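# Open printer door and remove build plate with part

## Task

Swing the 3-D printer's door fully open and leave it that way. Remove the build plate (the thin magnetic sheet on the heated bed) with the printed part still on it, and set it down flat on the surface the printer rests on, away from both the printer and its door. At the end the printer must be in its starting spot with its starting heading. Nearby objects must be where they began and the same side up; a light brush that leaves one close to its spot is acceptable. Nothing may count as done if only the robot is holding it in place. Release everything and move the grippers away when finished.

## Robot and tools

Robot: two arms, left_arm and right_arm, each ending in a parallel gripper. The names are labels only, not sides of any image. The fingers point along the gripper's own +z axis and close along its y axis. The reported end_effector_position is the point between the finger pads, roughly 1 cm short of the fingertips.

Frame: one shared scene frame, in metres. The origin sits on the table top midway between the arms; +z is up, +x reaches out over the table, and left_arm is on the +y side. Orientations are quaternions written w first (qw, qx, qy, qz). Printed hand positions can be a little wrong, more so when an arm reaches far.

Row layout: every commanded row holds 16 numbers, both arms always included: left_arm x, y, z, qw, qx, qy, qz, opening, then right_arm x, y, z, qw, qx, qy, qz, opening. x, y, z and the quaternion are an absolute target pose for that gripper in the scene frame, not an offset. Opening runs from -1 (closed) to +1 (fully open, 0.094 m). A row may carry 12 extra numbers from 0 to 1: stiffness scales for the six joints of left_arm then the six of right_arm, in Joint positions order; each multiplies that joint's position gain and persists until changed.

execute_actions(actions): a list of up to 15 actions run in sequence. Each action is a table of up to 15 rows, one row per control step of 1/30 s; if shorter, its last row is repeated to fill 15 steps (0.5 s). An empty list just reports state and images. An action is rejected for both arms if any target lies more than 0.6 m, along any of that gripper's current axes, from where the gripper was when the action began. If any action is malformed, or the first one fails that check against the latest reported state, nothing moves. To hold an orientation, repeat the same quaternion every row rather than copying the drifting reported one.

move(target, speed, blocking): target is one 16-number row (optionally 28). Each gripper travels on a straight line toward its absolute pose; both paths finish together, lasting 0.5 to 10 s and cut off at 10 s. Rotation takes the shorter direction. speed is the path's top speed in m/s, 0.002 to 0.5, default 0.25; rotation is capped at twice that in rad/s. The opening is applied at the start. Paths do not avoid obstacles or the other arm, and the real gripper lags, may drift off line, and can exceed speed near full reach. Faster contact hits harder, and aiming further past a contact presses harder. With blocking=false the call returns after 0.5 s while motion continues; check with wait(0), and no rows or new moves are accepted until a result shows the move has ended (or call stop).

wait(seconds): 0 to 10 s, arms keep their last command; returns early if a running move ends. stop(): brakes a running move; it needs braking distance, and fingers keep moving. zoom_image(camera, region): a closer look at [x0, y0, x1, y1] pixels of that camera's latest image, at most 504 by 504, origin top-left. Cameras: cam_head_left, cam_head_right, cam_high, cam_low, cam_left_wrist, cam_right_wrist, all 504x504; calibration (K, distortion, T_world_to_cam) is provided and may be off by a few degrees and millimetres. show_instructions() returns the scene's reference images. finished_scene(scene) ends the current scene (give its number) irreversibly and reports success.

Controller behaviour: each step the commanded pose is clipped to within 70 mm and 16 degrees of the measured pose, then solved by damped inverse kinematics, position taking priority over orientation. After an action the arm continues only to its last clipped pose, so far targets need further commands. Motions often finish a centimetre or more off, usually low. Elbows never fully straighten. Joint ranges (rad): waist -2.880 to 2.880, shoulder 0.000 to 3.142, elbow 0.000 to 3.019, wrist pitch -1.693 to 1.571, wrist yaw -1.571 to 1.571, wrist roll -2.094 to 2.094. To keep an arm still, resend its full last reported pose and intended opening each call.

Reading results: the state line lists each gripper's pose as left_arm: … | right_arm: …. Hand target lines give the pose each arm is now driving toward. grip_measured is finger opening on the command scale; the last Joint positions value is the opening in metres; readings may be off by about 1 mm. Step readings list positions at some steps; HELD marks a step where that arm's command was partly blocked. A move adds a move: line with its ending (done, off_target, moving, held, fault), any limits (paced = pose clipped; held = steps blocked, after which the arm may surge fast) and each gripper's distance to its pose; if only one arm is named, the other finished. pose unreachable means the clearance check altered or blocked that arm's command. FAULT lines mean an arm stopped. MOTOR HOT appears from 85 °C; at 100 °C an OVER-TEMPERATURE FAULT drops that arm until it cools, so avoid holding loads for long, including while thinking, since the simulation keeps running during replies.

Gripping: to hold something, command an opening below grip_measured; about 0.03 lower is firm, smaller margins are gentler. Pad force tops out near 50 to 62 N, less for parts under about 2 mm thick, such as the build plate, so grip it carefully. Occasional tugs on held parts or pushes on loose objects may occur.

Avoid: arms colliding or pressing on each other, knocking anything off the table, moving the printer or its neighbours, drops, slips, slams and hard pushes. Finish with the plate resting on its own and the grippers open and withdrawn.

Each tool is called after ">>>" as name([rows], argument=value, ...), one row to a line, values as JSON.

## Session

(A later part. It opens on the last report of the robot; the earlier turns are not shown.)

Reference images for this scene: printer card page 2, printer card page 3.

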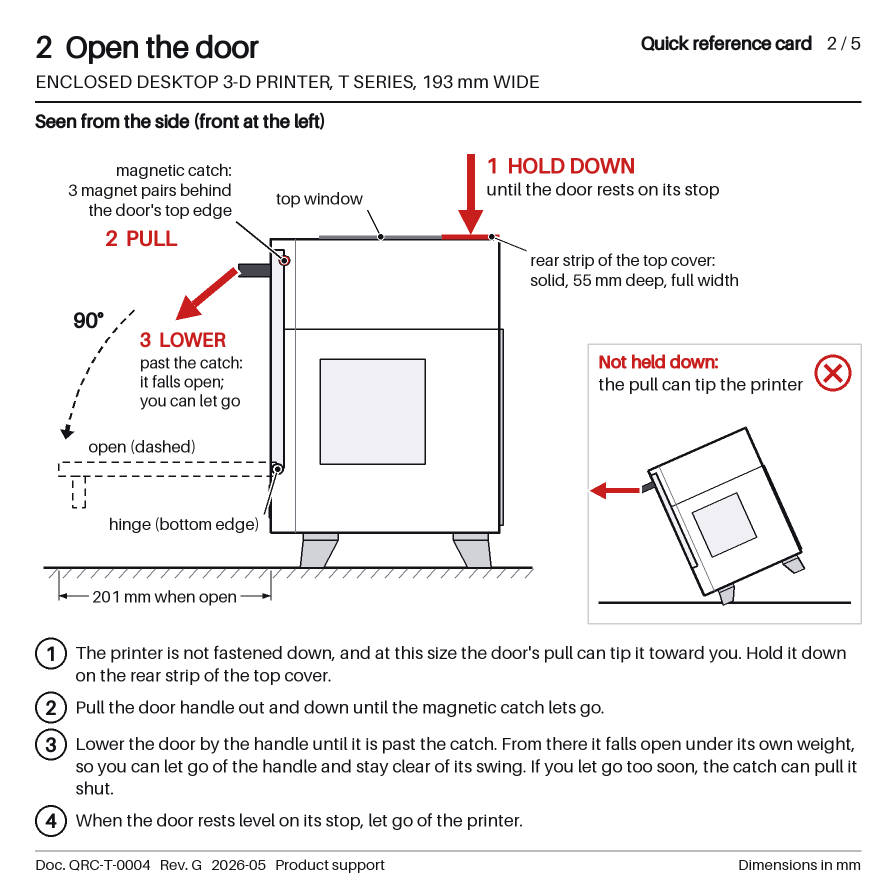

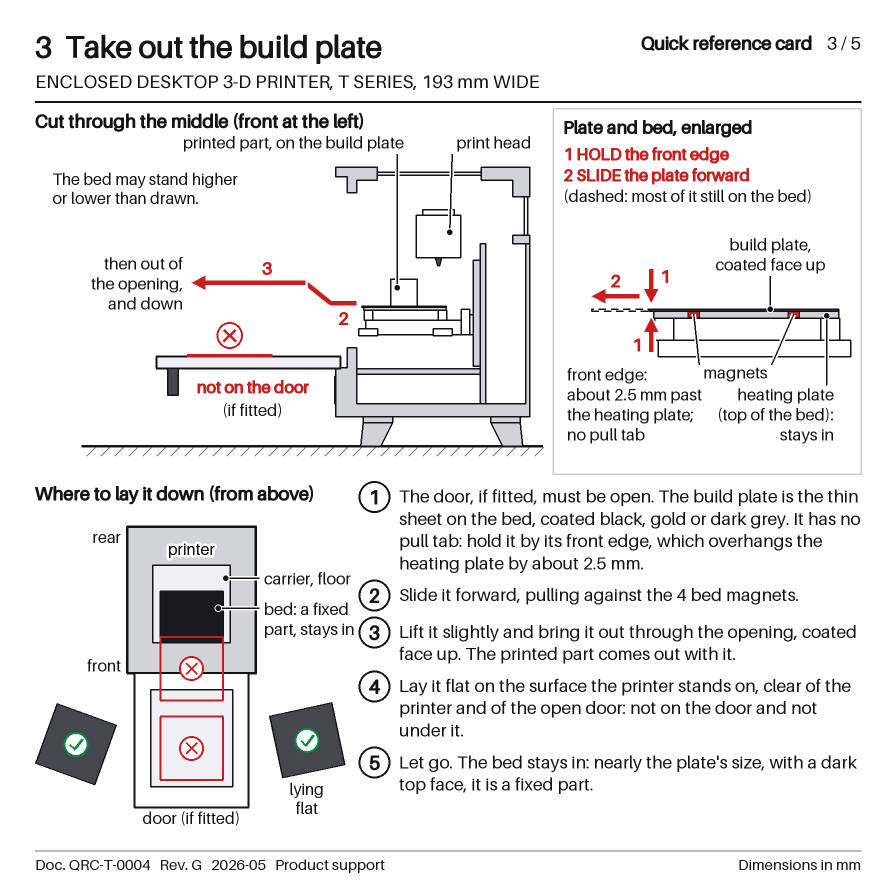

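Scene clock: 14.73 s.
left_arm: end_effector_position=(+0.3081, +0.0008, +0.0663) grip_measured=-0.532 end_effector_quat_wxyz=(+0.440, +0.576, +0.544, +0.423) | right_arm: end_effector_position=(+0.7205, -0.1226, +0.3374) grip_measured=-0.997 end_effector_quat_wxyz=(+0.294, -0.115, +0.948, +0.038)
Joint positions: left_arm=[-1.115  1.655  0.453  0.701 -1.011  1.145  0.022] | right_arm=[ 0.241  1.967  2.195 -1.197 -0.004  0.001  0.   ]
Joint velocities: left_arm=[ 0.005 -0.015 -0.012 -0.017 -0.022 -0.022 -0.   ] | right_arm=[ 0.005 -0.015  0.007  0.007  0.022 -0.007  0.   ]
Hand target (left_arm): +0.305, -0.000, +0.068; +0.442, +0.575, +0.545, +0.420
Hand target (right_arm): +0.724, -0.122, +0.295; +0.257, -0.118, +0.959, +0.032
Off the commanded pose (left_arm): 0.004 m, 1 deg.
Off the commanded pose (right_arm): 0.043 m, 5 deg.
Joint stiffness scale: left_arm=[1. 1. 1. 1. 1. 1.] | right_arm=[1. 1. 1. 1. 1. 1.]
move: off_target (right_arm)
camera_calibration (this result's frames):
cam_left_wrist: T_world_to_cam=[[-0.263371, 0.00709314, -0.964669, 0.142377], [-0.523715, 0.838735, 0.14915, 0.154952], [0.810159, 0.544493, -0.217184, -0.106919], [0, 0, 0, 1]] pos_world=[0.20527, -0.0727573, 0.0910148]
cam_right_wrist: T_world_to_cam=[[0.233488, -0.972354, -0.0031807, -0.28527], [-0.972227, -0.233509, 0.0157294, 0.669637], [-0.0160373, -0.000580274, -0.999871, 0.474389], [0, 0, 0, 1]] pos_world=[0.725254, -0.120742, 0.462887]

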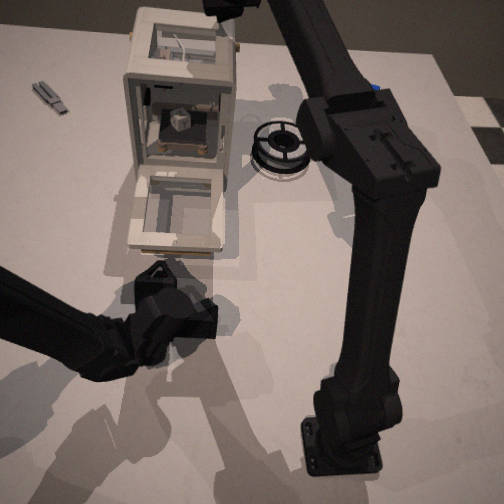

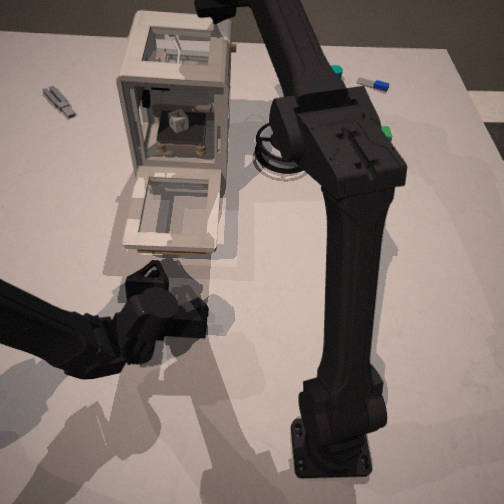

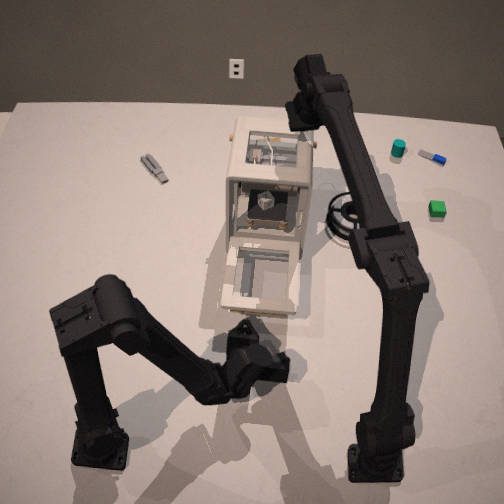

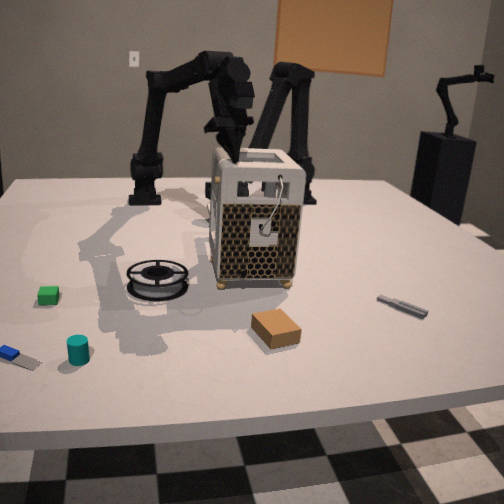

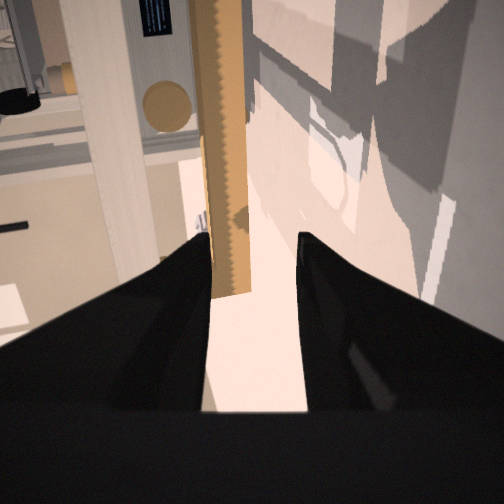

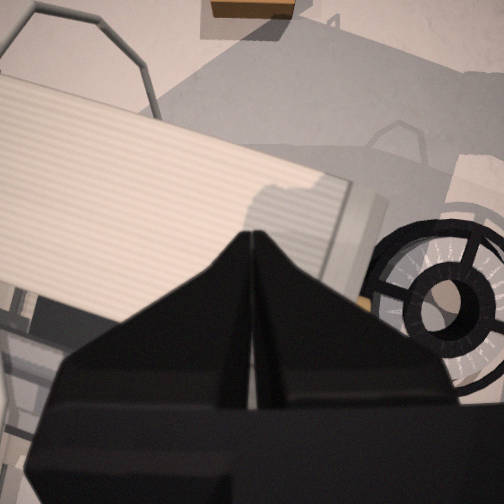

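>>> execute_actions(actions=[])

>>> move(target=[0.31,0,0.18,0.442,0.575,0.546,0.419,-0.7,0.725,-0.122,0.31,0.257,-0.118,0.959,0.032,-1], speed=0.15)

>>> move(target=[0.52,-0.035,0.17,0.442,0.575,0.546,0.419,-0.7,0.725,-0.122,0.31,0.257,-0.118,0.959,0.032,-1], speed=0.15)

Scene clock: 15.37 s.
left_arm: end_effector_position=(+0.3081, +0.0009, +0.0662) grip_measured=-0.532 end_effector_quat_wxyz=(+0.441, +0.575, +0.546, +0.422) | right_arm: end_effector_position=(+0.7205, -0.1226, +0.3374) grip_measured=-0.997 end_effector_quat_wxyz=(+0.294, -0.115, +0.948, +0.038)
Joint positions: left_arm=[-1.115  1.655  0.453  0.7   -1.011  1.14   0.022] | right_arm=[ 0.241  1.967  2.195 -1.197 -0.004  0.001  0.   ]
Joint velocities: left_arm=[-0.015 -0.015 -0.012  0.002 -0.022 -0.037 -0.   ] | right_arm=[-0.005 -0.005  0.027 -0.002  0.066 -0.037 -0.002]
Hand target (left_arm): +0.305, -0.000, +0.068; +0.442, +0.575, +0.545, +0.420
Hand target (right_arm): +0.724, -0.122, +0.295; +0.257, -0.118, +0.959, +0.032
Off the commanded pose (left_arm): 0.004 m, 0 deg.
Off the commanded pose (right_arm): 0.043 m, 5 deg.
Joint stiffness scale: left_arm=[1. 1. 1. 1. 1. 1.] | right_arm=[1. 1. 1. 1. 1. 1.]
camera_calibration (this result's frames):
cam_left_wrist: T_world_to_cam=[[-0.263741, 0.00285093, -0.964589, 0.142433], [-0.52464, 0.838724, 0.145928, 0.155429], [0.80944, 0.544549, -0.21971, -0.106546], [0, 0, 0, 1]] pos_world=[0.205352, -0.0727486, 0.0912985]
cam_right_wrist: T_world_to_cam=[[0.233488, -0.972354, -0.0031807, -0.28527], [-0.972227, -0.233509, 0.0157294, 0.669637], [-0.0160373, -0.000580274, -0.999871, 0.474389], [0, 0, 0, 1]] pos_world=[0.725254, -0.120742, 0.462887]

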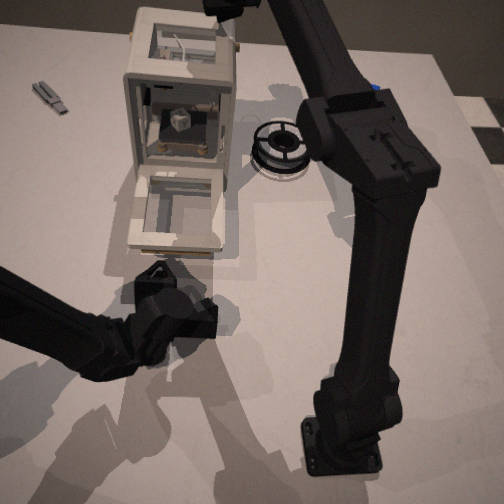

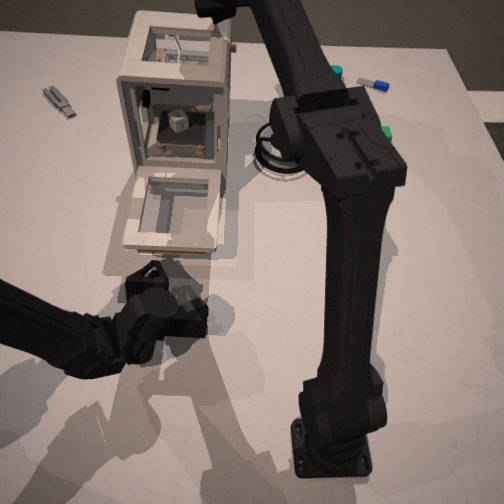

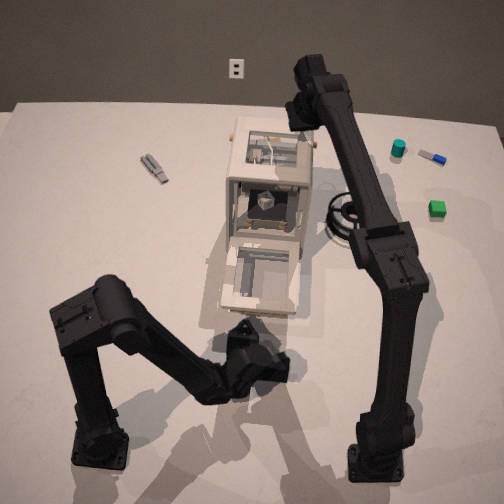

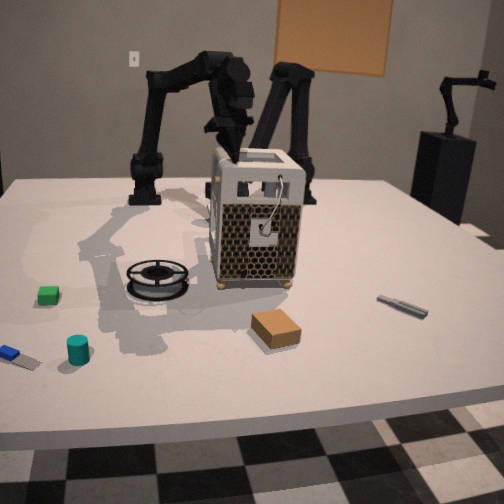

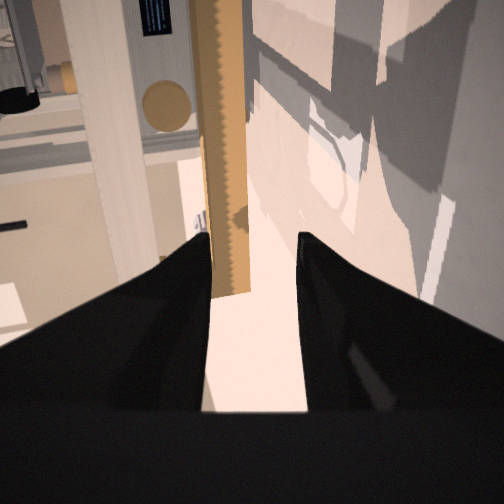

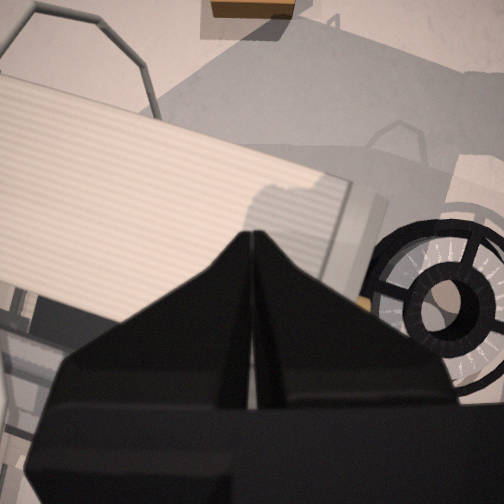

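Scene clock: 16.50 s.
left_arm: end_effector_position=(+0.3046, +0.0065, +0.1699) grip_measured=-0.698 end_effector_quat_wxyz=(+0.437, +0.580, +0.543, +0.421) | right_arm: end_effector_position=(+0.7185, -0.1231, +0.3373) grip_measured=-0.997 end_effector_quat_wxyz=(+0.284, -0.115, +0.951, +0.036)
Joint positions: left_arm=[-1.115  1.267  0.515  0.24  -1.004  1.143  0.014] | right_arm=[ 0.241  1.978  2.22  -1.232 -0.004  0.001  0.   ]
Joint velocities: left_arm=[ 0.005 -0.015 -0.012 -0.017  0.022  0.022 -0.001] | right_arm=[-0.005  0.015  0.007 -0.002 -0.081 -0.007  0.   ]
Hand target (left_arm): +0.310, -0.000, +0.179; +0.442, +0.575, +0.546, +0.419
Hand target (right_arm): +0.724, -0.122, +0.310; +0.258, -0.118, +0.958, +0.032
Off the commanded pose (left_arm): 0.013 m, 1 deg.
Off the commanded pose (right_arm): 0.028 m, 3 deg.
Joint stiffness scale: left_arm=[1. 1. 1. 1. 1. 1.] | right_arm=[1. 1. 1. 1. 1. 1.]
move: off_target (left_arm, right_arm)
camera_calibration (this result's frames):
cam_left_wrist: T_world_to_cam=[[-0.270486, 0.0139641, -0.962623, 0.243204], [-0.517945, 0.840746, 0.157733, 0.129638], [0.811524, 0.54125, -0.220177, -0.0845629], [0, 0, 0, 1]] pos_world=[0.201553, -0.0666192, 0.195046]
cam_right_wrist: T_world_to_cam=[[0.233424, -0.97237, -0.00306241, -0.285277], [-0.97168, -0.233375, 0.0370839, 0.660038], [-0.036774, -0.00568057, -0.999307, 0.488283], [0, 0, 0, 1]] pos_world=[0.725892, -0.120585, 0.462595]

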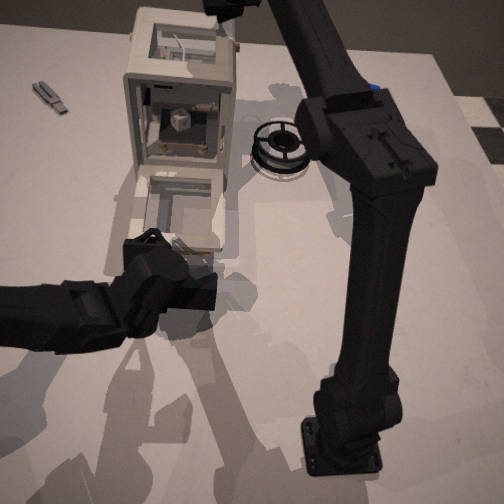

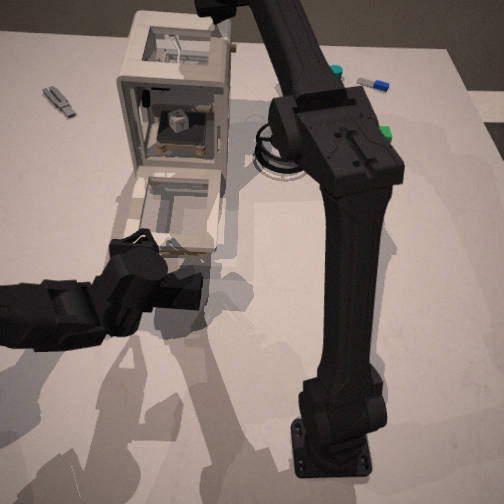

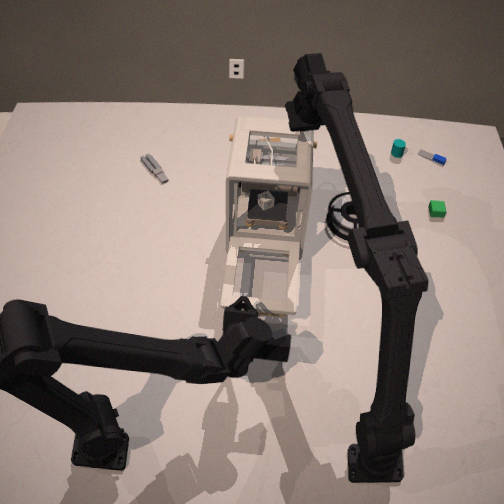

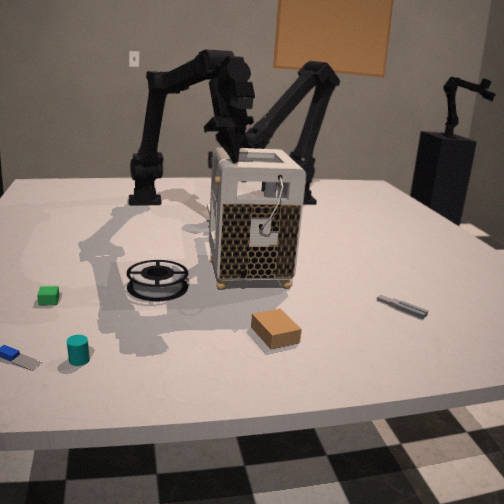

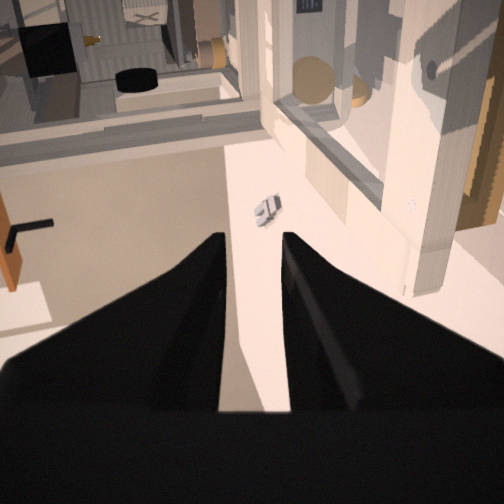

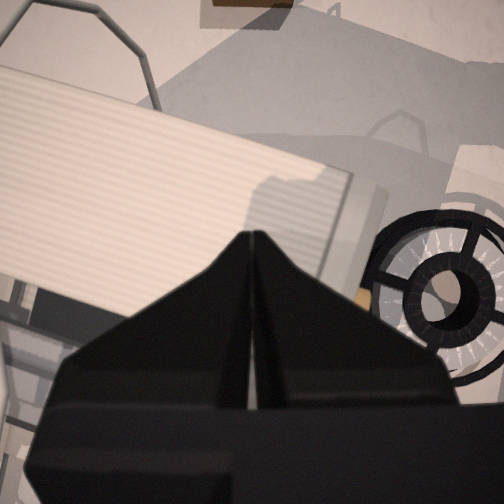

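Scene clock: 18.33 s.
left_arm: end_effector_position=(+0.5083, -0.0269, +0.1663) grip_measured=-0.698 end_effector_quat_wxyz=(+0.437, +0.578, +0.550, +0.415) | right_arm: end_effector_position=(+0.7184, -0.1231, +0.3372) grip_measured=-0.997 end_effector_quat_wxyz=(+0.284, -0.115, +0.951, +0.036)
Joint positions: left_arm=[-0.747  1.656  0.896  0.405 -0.664  1.346  0.014] | right_arm=[ 0.241  1.978  2.22  -1.232 -0.004  0.001  0.   ]
Joint velocities: left_arm=[-0.005 -0.015 -0.002 -0.007  0.051  0.022  0.   ] | right_arm=[-0.015 -0.005 -0.002 -0.002 -0.007 -0.022  0.   ]
Hand target (left_arm): +0.520, -0.033, +0.169; +0.441, +0.575, +0.548, +0.418
Hand target (right_arm): +0.724, -0.122, +0.310; +0.258, -0.118, +0.959, +0.032
Off the commanded pose (left_arm): 0.015 m, 1 deg.
Off the commanded pose (right_arm): 0.028 m, 3 deg.
Joint stiffness scale: left_arm=[1. 1. 1. 1. 1. 1.] | right_arm=[1. 1. 1. 1. 1. 1.]
move: off_target (left_arm, right_arm)
camera_calibration (this result's frames):
cam_left_wrist: T_world_to_cam=[[-0.281749, -0.000259741, -0.959488, 0.300065], [-0.519396, 0.840854, 0.152291, 0.265437], [0.80675, 0.541262, -0.237045, -0.227311], [0, 0, 0, 1]] pos_world=[0.405793, -0.100081, 0.193602]
cam_right_wrist: T_world_to_cam=[[0.233421, -0.972371, -0.00305816, -0.285278], [-0.971652, -0.233368, 0.0378463, 0.659609], [-0.0375143, -0.00586267, -0.999279, 0.488675], [0, 0, 0, 1]] pos_world=[0.725833, -0.120599, 0.462486]

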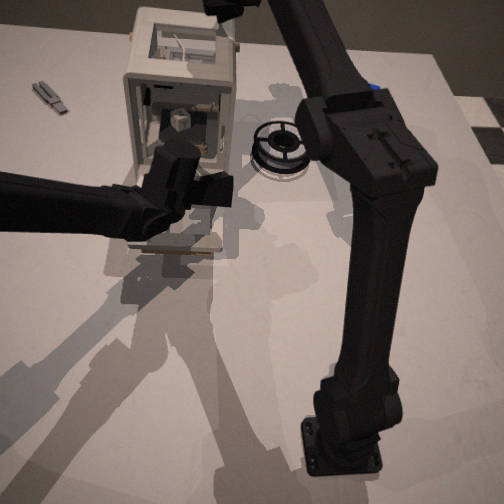

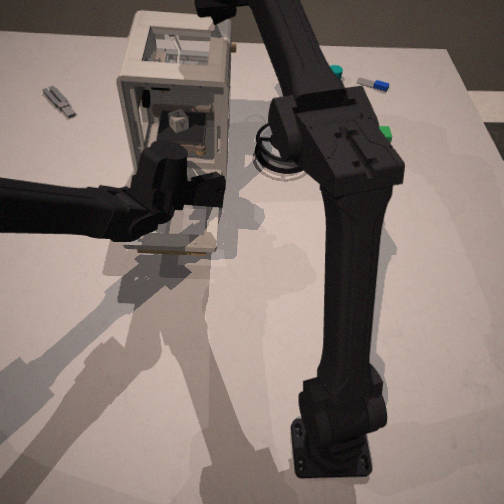

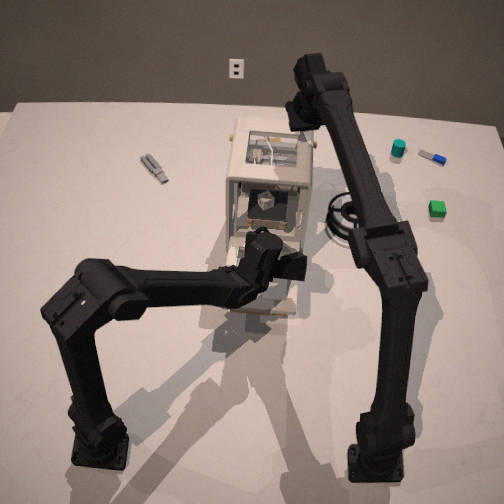

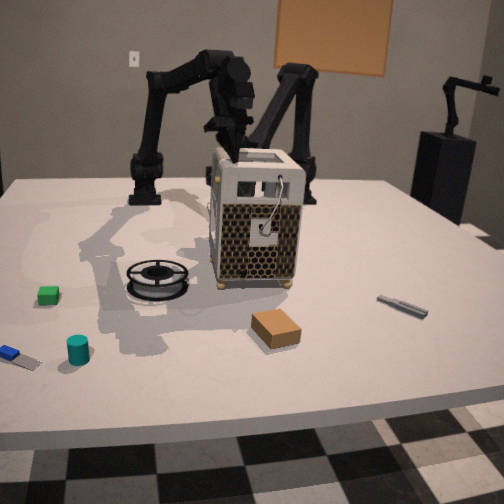

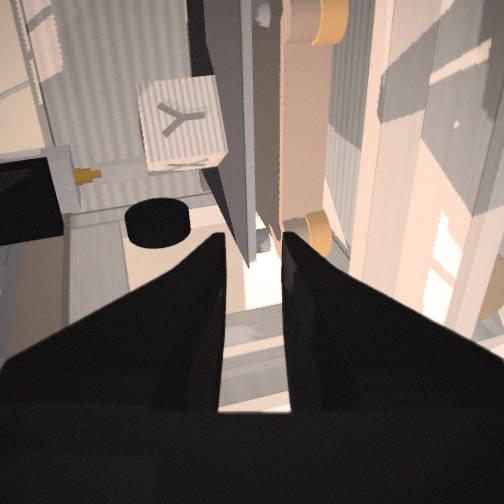

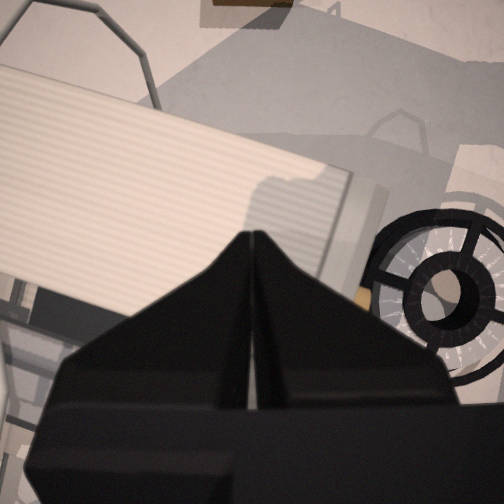

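>>> move(target=[0.556,-0.043,0.158,0.466,0.555,0.527,0.442,-0.85,0.725,-0.122,0.30,0.257,-0.118,0.959,0.032,-1], speed=0.05)

>>> zoom_image(camera="cam_left_wrist", region=[170,140,330,300])

Scene clock: 19.90 s.
left_arm: end_effector_position=(+0.5417, -0.0391, +0.1557) grip_measured=-0.848 end_effector_quat_wxyz=(+0.461, +0.563, +0.529, +0.437) | right_arm: end_effector_position=(+0.7181, -0.1232, +0.3378) grip_measured=-0.997 end_effector_quat_wxyz=(+0.284, -0.115, +0.951, +0.036)
Joint positions: left_arm=[-0.722  1.778  0.955  0.579 -0.649  1.425  0.007] | right_arm=[ 0.241  1.977  2.219 -1.232 -0.004  0.001  0.   ]
Joint velocities: left_arm=[-0.015  0.005 -0.007  0.002  0.007 -0.007  0.   ] | right_arm=[-0.005  0.015  0.007 -0.032  0.022  0.007 -0.001]
Hand target (left_arm): +0.555, -0.042, +0.158; +0.467, +0.556, +0.528, +0.441
Hand target (right_arm): +0.724, -0.122, +0.301; +0.257, -0.118, +0.959, +0.032
Off the commanded pose (left_arm): 0.015 m, 1 deg.
Off the commanded pose (right_arm): 0.038 m, 3 deg.
Joint stiffness scale: left_arm=[1. 1. 1. 1. 1. 1.] | right_arm=[1. 1. 1. 1. 1. 1.]
move: off_target (left_arm, right_arm)
camera_calibration (this result's frames):
cam_left_wrist: T_world_to_cam=[[-0.201408, 0.00175789, -0.979506, 0.258975], [-0.523518, 0.844992, 0.109164, 0.303747], [0.827867, 0.534776, -0.169268, -0.272432], [0, 0, 0, 1]] pos_world=[0.436714, -0.111429, 0.174395]
cam_right_wrist: T_world_to_cam=[[0.233424, -0.97237, -0.00306241, -0.285278], [-0.97168, -0.233375, 0.0370839, 0.659582], [-0.036774, -0.00568057, -0.999307, 0.488793], [0, 0, 0, 1]] pos_world=[0.725468, -0.120689, 0.463121]

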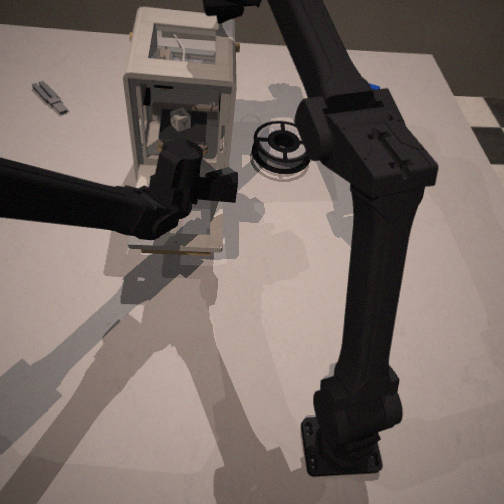

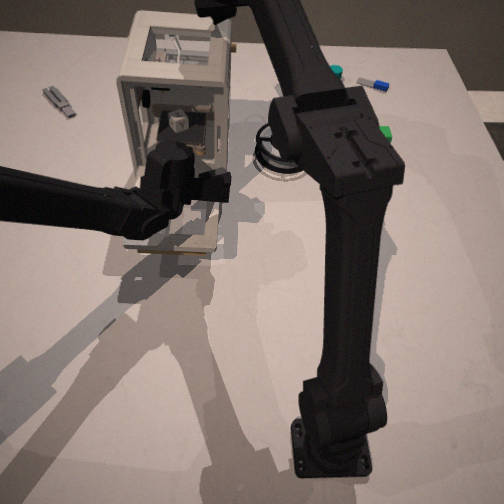

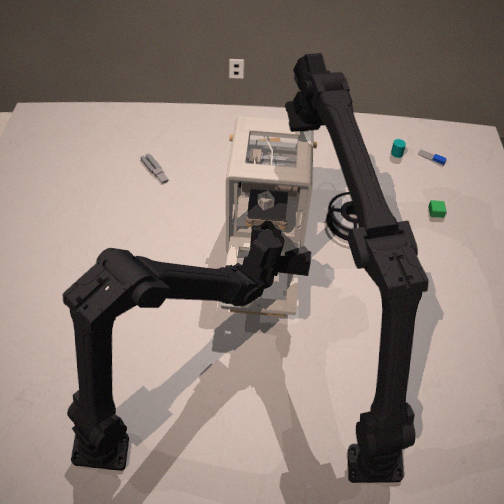

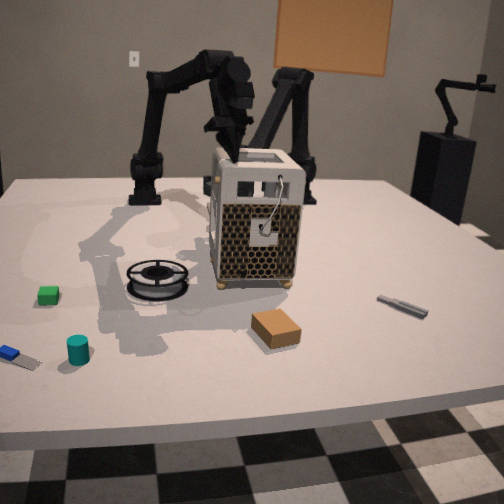

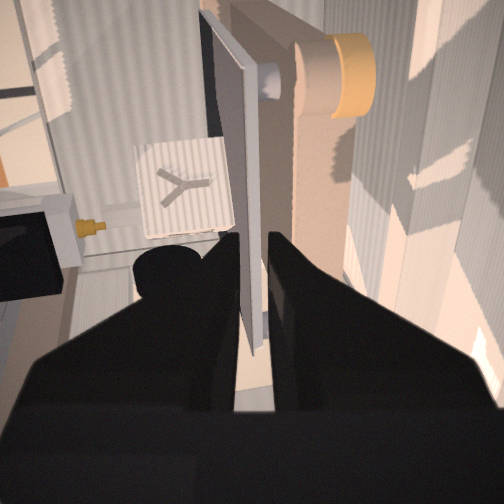

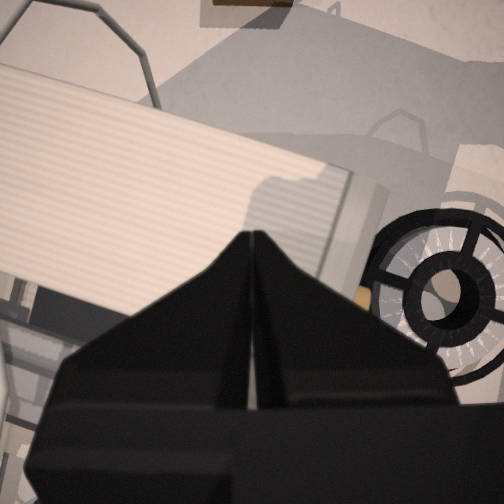

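Region (170, 140, 330, 300) of cam_left_wrist's 504x504 image, scaled by 3.150, with more detail than that image has.

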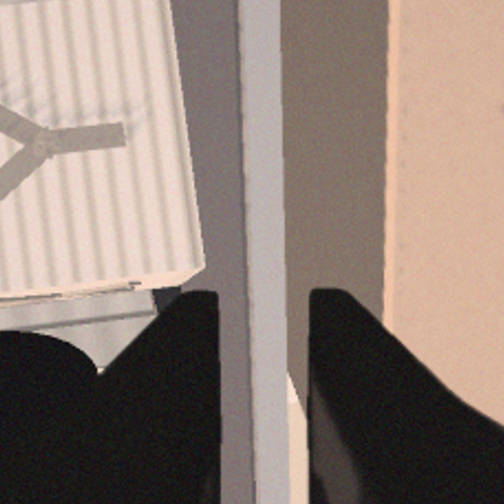

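>>> execute_actions([
  [[0.562,-0.043,0.158,0.473,0.549,0.533,0.435,-0.9,0.725,-0.122,0.295,0.257,-0.118,0.959,0.032,-1]],
  [[0.568,-0.043,0.1575,0.473,0.549,0.533,0.435,-0.92,0.725,-0.122,0.295,0.257,-0.118,0.959,0.032,-1]],
])

>>> zoom_image(camera="cam_left_wrist", region=[170,140,330,300])

Scene clock: 21.13 s.
left_arm: end_effector_position=(+0.5538, -0.0394, +0.1581) grip_measured=-0.918 end_effector_quat_wxyz=(+0.467, +0.559, +0.530, +0.434) | right_arm: end_effector_position=(+0.7183, -0.1231, +0.3360) grip_measured=-0.997 end_effector_quat_wxyz=(+0.284, -0.115, +0.951, +0.036)
Joint positions: left_arm=[-0.706  1.794  0.981  0.579 -0.63   1.422  0.004] | right_arm=[ 0.241  1.976  2.214 -1.228 -0.004  0.001  0.   ]
Joint velocities: left_arm=[-0.005 -0.015 -0.017  0.002 -0.007 -0.007 -0.   ] | right_arm=[-0.005 -0.024 -0.002  0.017  0.037 -0.022  0.   ]
Hand target (left_arm): +0.567, -0.042, +0.158; +0.474, +0.549, +0.533, +0.435
Hand target (right_arm): +0.724, -0.122, +0.295; +0.257, -0.118, +0.959, +0.032
Off the commanded pose (left_arm): 0.015 m, 1 deg.
Off the commanded pose (right_arm): 0.042 m, 3 deg.
Joint stiffness scale: left_arm=[1. 1. 1. 1. 1. 1.] | right_arm=[1. 1. 1. 1. 1. 1.]
Step readings (end_effector_position; steps 1 to 15: 1st action; 16 to 30: 2nd action):
0: left_arm (+0.5417, -0.0391, +0.1557) | right_arm (+0.7181, -0.1232, +0.3378)
1: left_arm (+0.5421, -0.0397, +0.1559) | right_arm (+0.7181, -0.1232, +0.3365)
2: left_arm (+0.5428, -0.0403, +0.1560) | right_arm (+0.7183, -0.1232, +0.3363)
4: left_arm (+0.5449, -0.0407, +0.1568) | right_arm (+0.7183, -0.1231, +0.3360)
8: left_arm (+0.5477, -0.0393, +0.1584) | right_arm (+0.7183, -0.1231, +0.3360)
15: left_arm (+0.5480, -0.0389, +0.1582) | right_arm (+0.7183, -0.1231, +0.3360)
16: left_arm (+0.5482, -0.0393, +0.1582) | right_arm (+0.7183, -0.1231, +0.3360)
17: left_arm (+0.5492, -0.0400, +0.1585) | right_arm (+0.7183, -0.1231, +0.3360)
19: left_arm (+0.5514, -0.0406, +0.1585) | right_arm (+0.7183, -0.1231, +0.3360)
23: left_arm (+0.5537, -0.0396, +0.1581) | right_arm (+0.7183, -0.1231, +0.3360)
30: end_effector_position above
camera_calibration (this result's frames):
cam_left_wrist: T_world_to_cam=[[-0.196199, -0.0116262, -0.980495, 0.260529], [-0.523116, 0.846991, 0.0946334, 0.312276], [0.829371, 0.53148, -0.172261, -0.282356], [0, 0, 0, 1]] pos_world=[0.44865, -0.1114, 0.177256]
cam_right_wrist: T_world_to_cam=[[0.233422, -0.972371, -0.00306029, -0.285282], [-0.971666, -0.233371, 0.0374651, 0.659761], [-0.0371441, -0.00577162, -0.999293, 0.487243], [0, 0, 0, 1]] pos_world=[0.725757, -0.120618, 0.461307]

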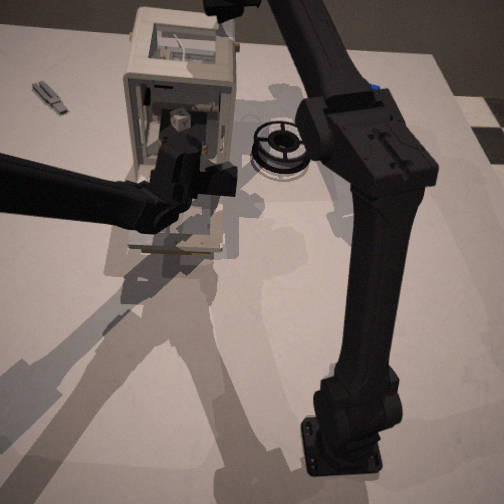

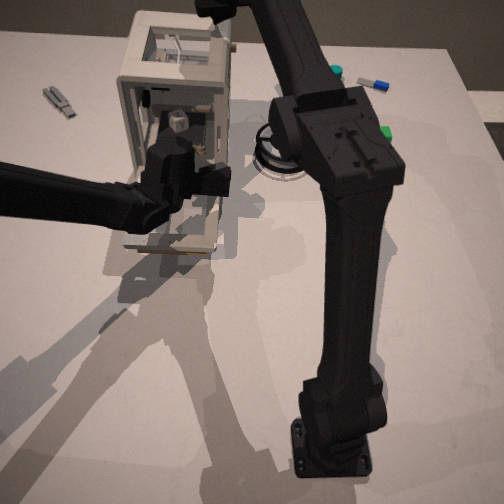

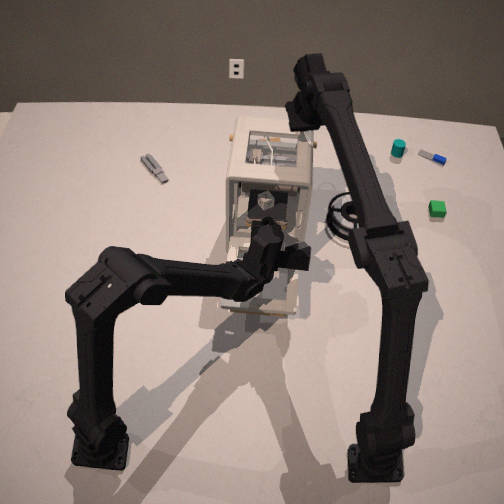

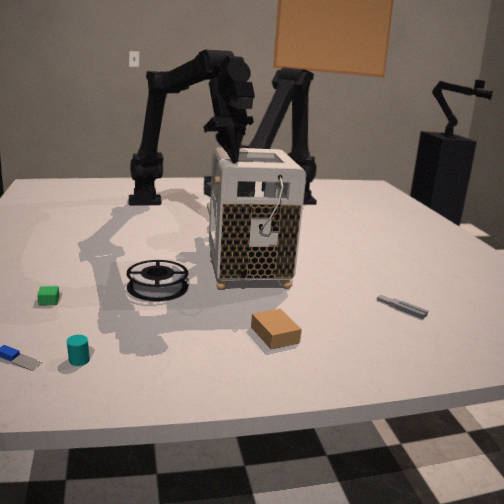

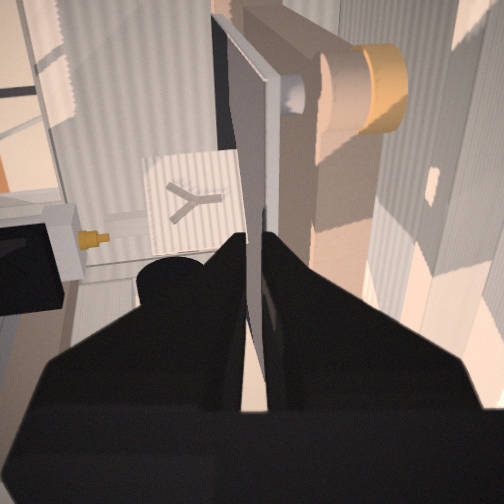

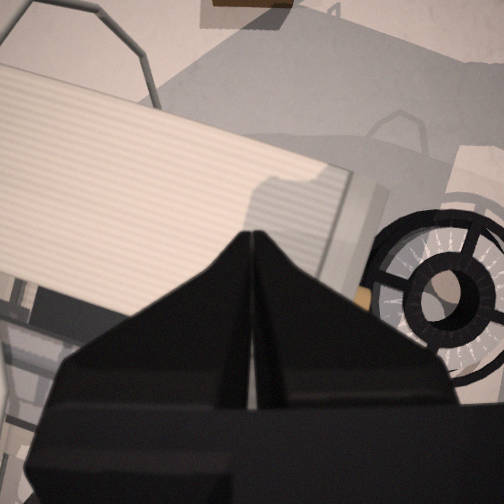

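Region (170, 140, 330, 300) of cam_left_wrist's 504x504 image, scaled by 3.150, with more detail than that image has.

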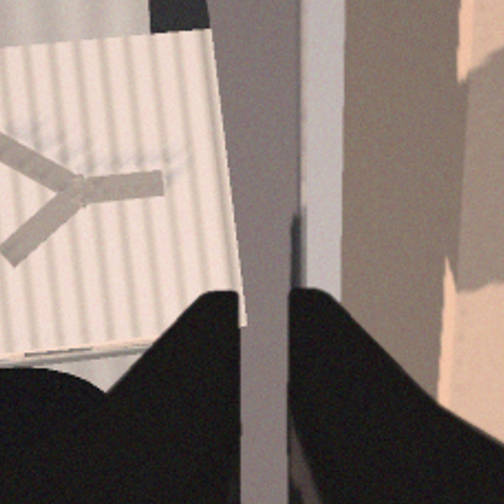

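Down ~3.5 mm.

>>> execute_actions([
  [[0.569,-0.043,0.1535,0.473,0.549,0.533,0.435,-0.92,0.725,-0.122,0.295,0.257,-0.118,0.959,0.032,-1]],
])

>>> zoom_image(camera="cam_left_wrist", region=[170,140,330,300])

Scene clock: 21.77 s.
left_arm: end_effector_position=(+0.5544, -0.0401, +0.1529) grip_measured=-0.918 end_effector_quat_wxyz=(+0.466, +0.560, +0.530, +0.434) | right_arm: end_effector_position=(+0.7183, -0.1231, +0.3360) grip_measured=-0.997 end_effector_quat_wxyz=(+0.284, -0.115, +0.951, +0.036)
Joint positions: left_arm=[-0.706  1.805  0.982  0.586 -0.629  1.422  0.004] | right_arm=[ 0.241  1.976  2.214 -1.228 -0.004  0.001  0.   ]
Joint velocities: left_arm=[-0.005  0.005 -0.002 -0.007  0.007 -0.037  0.   ] | right_arm=[-0.015 -0.015  0.012 -0.007 -0.007 -0.095  0.   ]
Hand target (left_arm): +0.568, -0.042, +0.153; +0.473, +0.550, +0.533, +0.435
Hand target (right_arm): +0.724, -0.122, +0.295; +0.257, -0.118, +0.959, +0.032
Off the commanded pose (left_arm): 0.015 m, 2 deg.
Off the commanded pose (right_arm): 0.042 m, 3 deg.
Joint stiffness scale: left_arm=[1. 1. 1. 1. 1. 1.] | right_arm=[1. 1. 1. 1. 1. 1.]
Step readings (end_effector_position):
0: left_arm (+0.5538, -0.0394, +0.1581) | right_arm (+0.7183, -0.1231, +0.3360)
1: left_arm (+0.5539, -0.0395, +0.1581) | right_arm (+0.7183, -0.1231, +0.3360)
2: left_arm (+0.5540, -0.0397, +0.1580) | right_arm (+0.7183, -0.1231, +0.3360)
4: left_arm (+0.5542, -0.0400, +0.1568) | right_arm (+0.7183, -0.1231, +0.3360)
8: left_arm (+0.5544, -0.0401, +0.1536) | right_arm (+0.7183, -0.1231, +0.3360)
15: end_effector_position above
camera_calibration (this result's frames):
cam_left_wrist: T_world_to_cam=[[-0.198942, -0.00942254, -0.979966, 0.257052], [-0.521905, 0.847378, 0.0978038, 0.312506], [0.82948, 0.530906, -0.173497, -0.283249], [0, 0, 0, 1]] pos_world=[0.449186, -0.11201, 0.172195]
cam_right_wrist: T_world_to_cam=[[0.233422, -0.972371, -0.00306029, -0.285282], [-0.971666, -0.233371, 0.0374651, 0.659761], [-0.0371441, -0.00577162, -0.999293, 0.487243], [0, 0, 0, 1]] pos_world=[0.725757, -0.120618, 0.461307]

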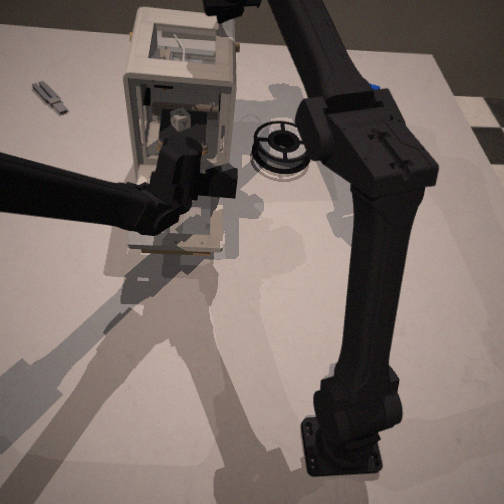

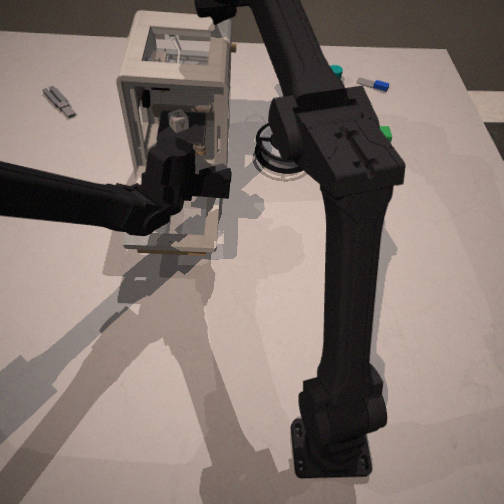

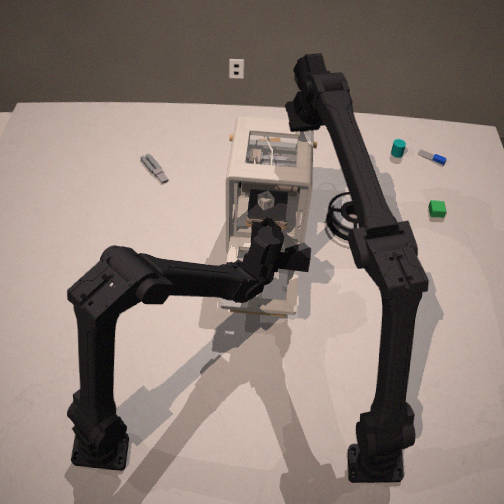

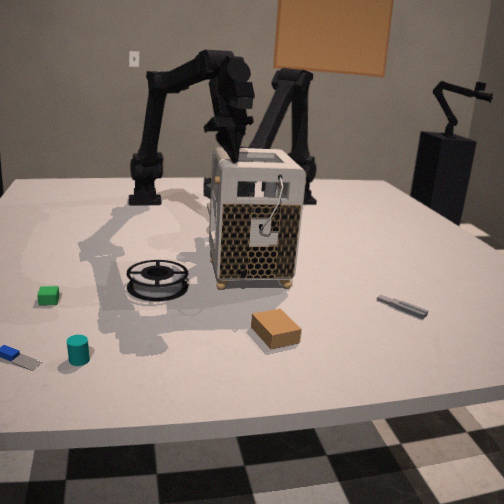

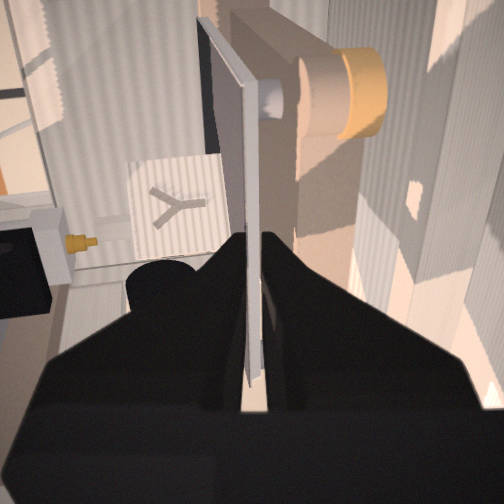

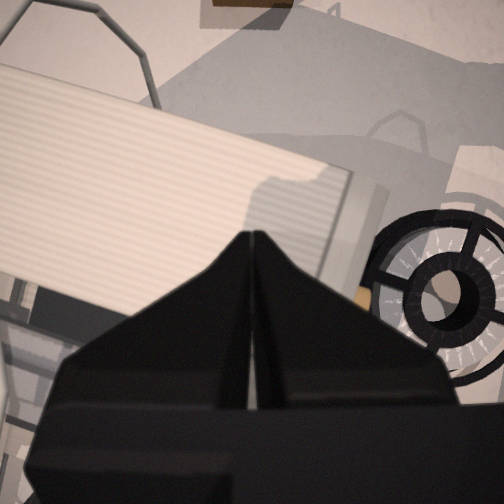

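Region (170, 140, 330, 300) of cam_left_wrist's 504x504 image, scaled by 3.150, with more detail than that image has.

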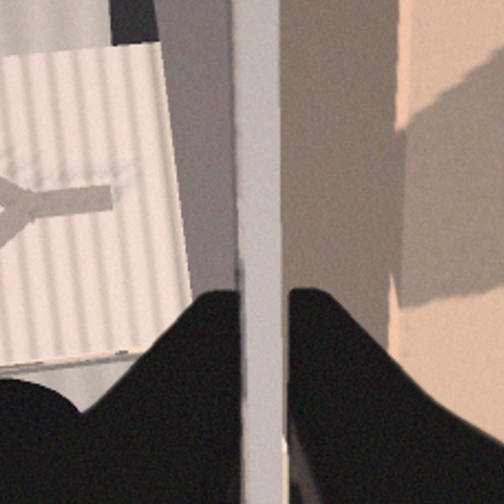

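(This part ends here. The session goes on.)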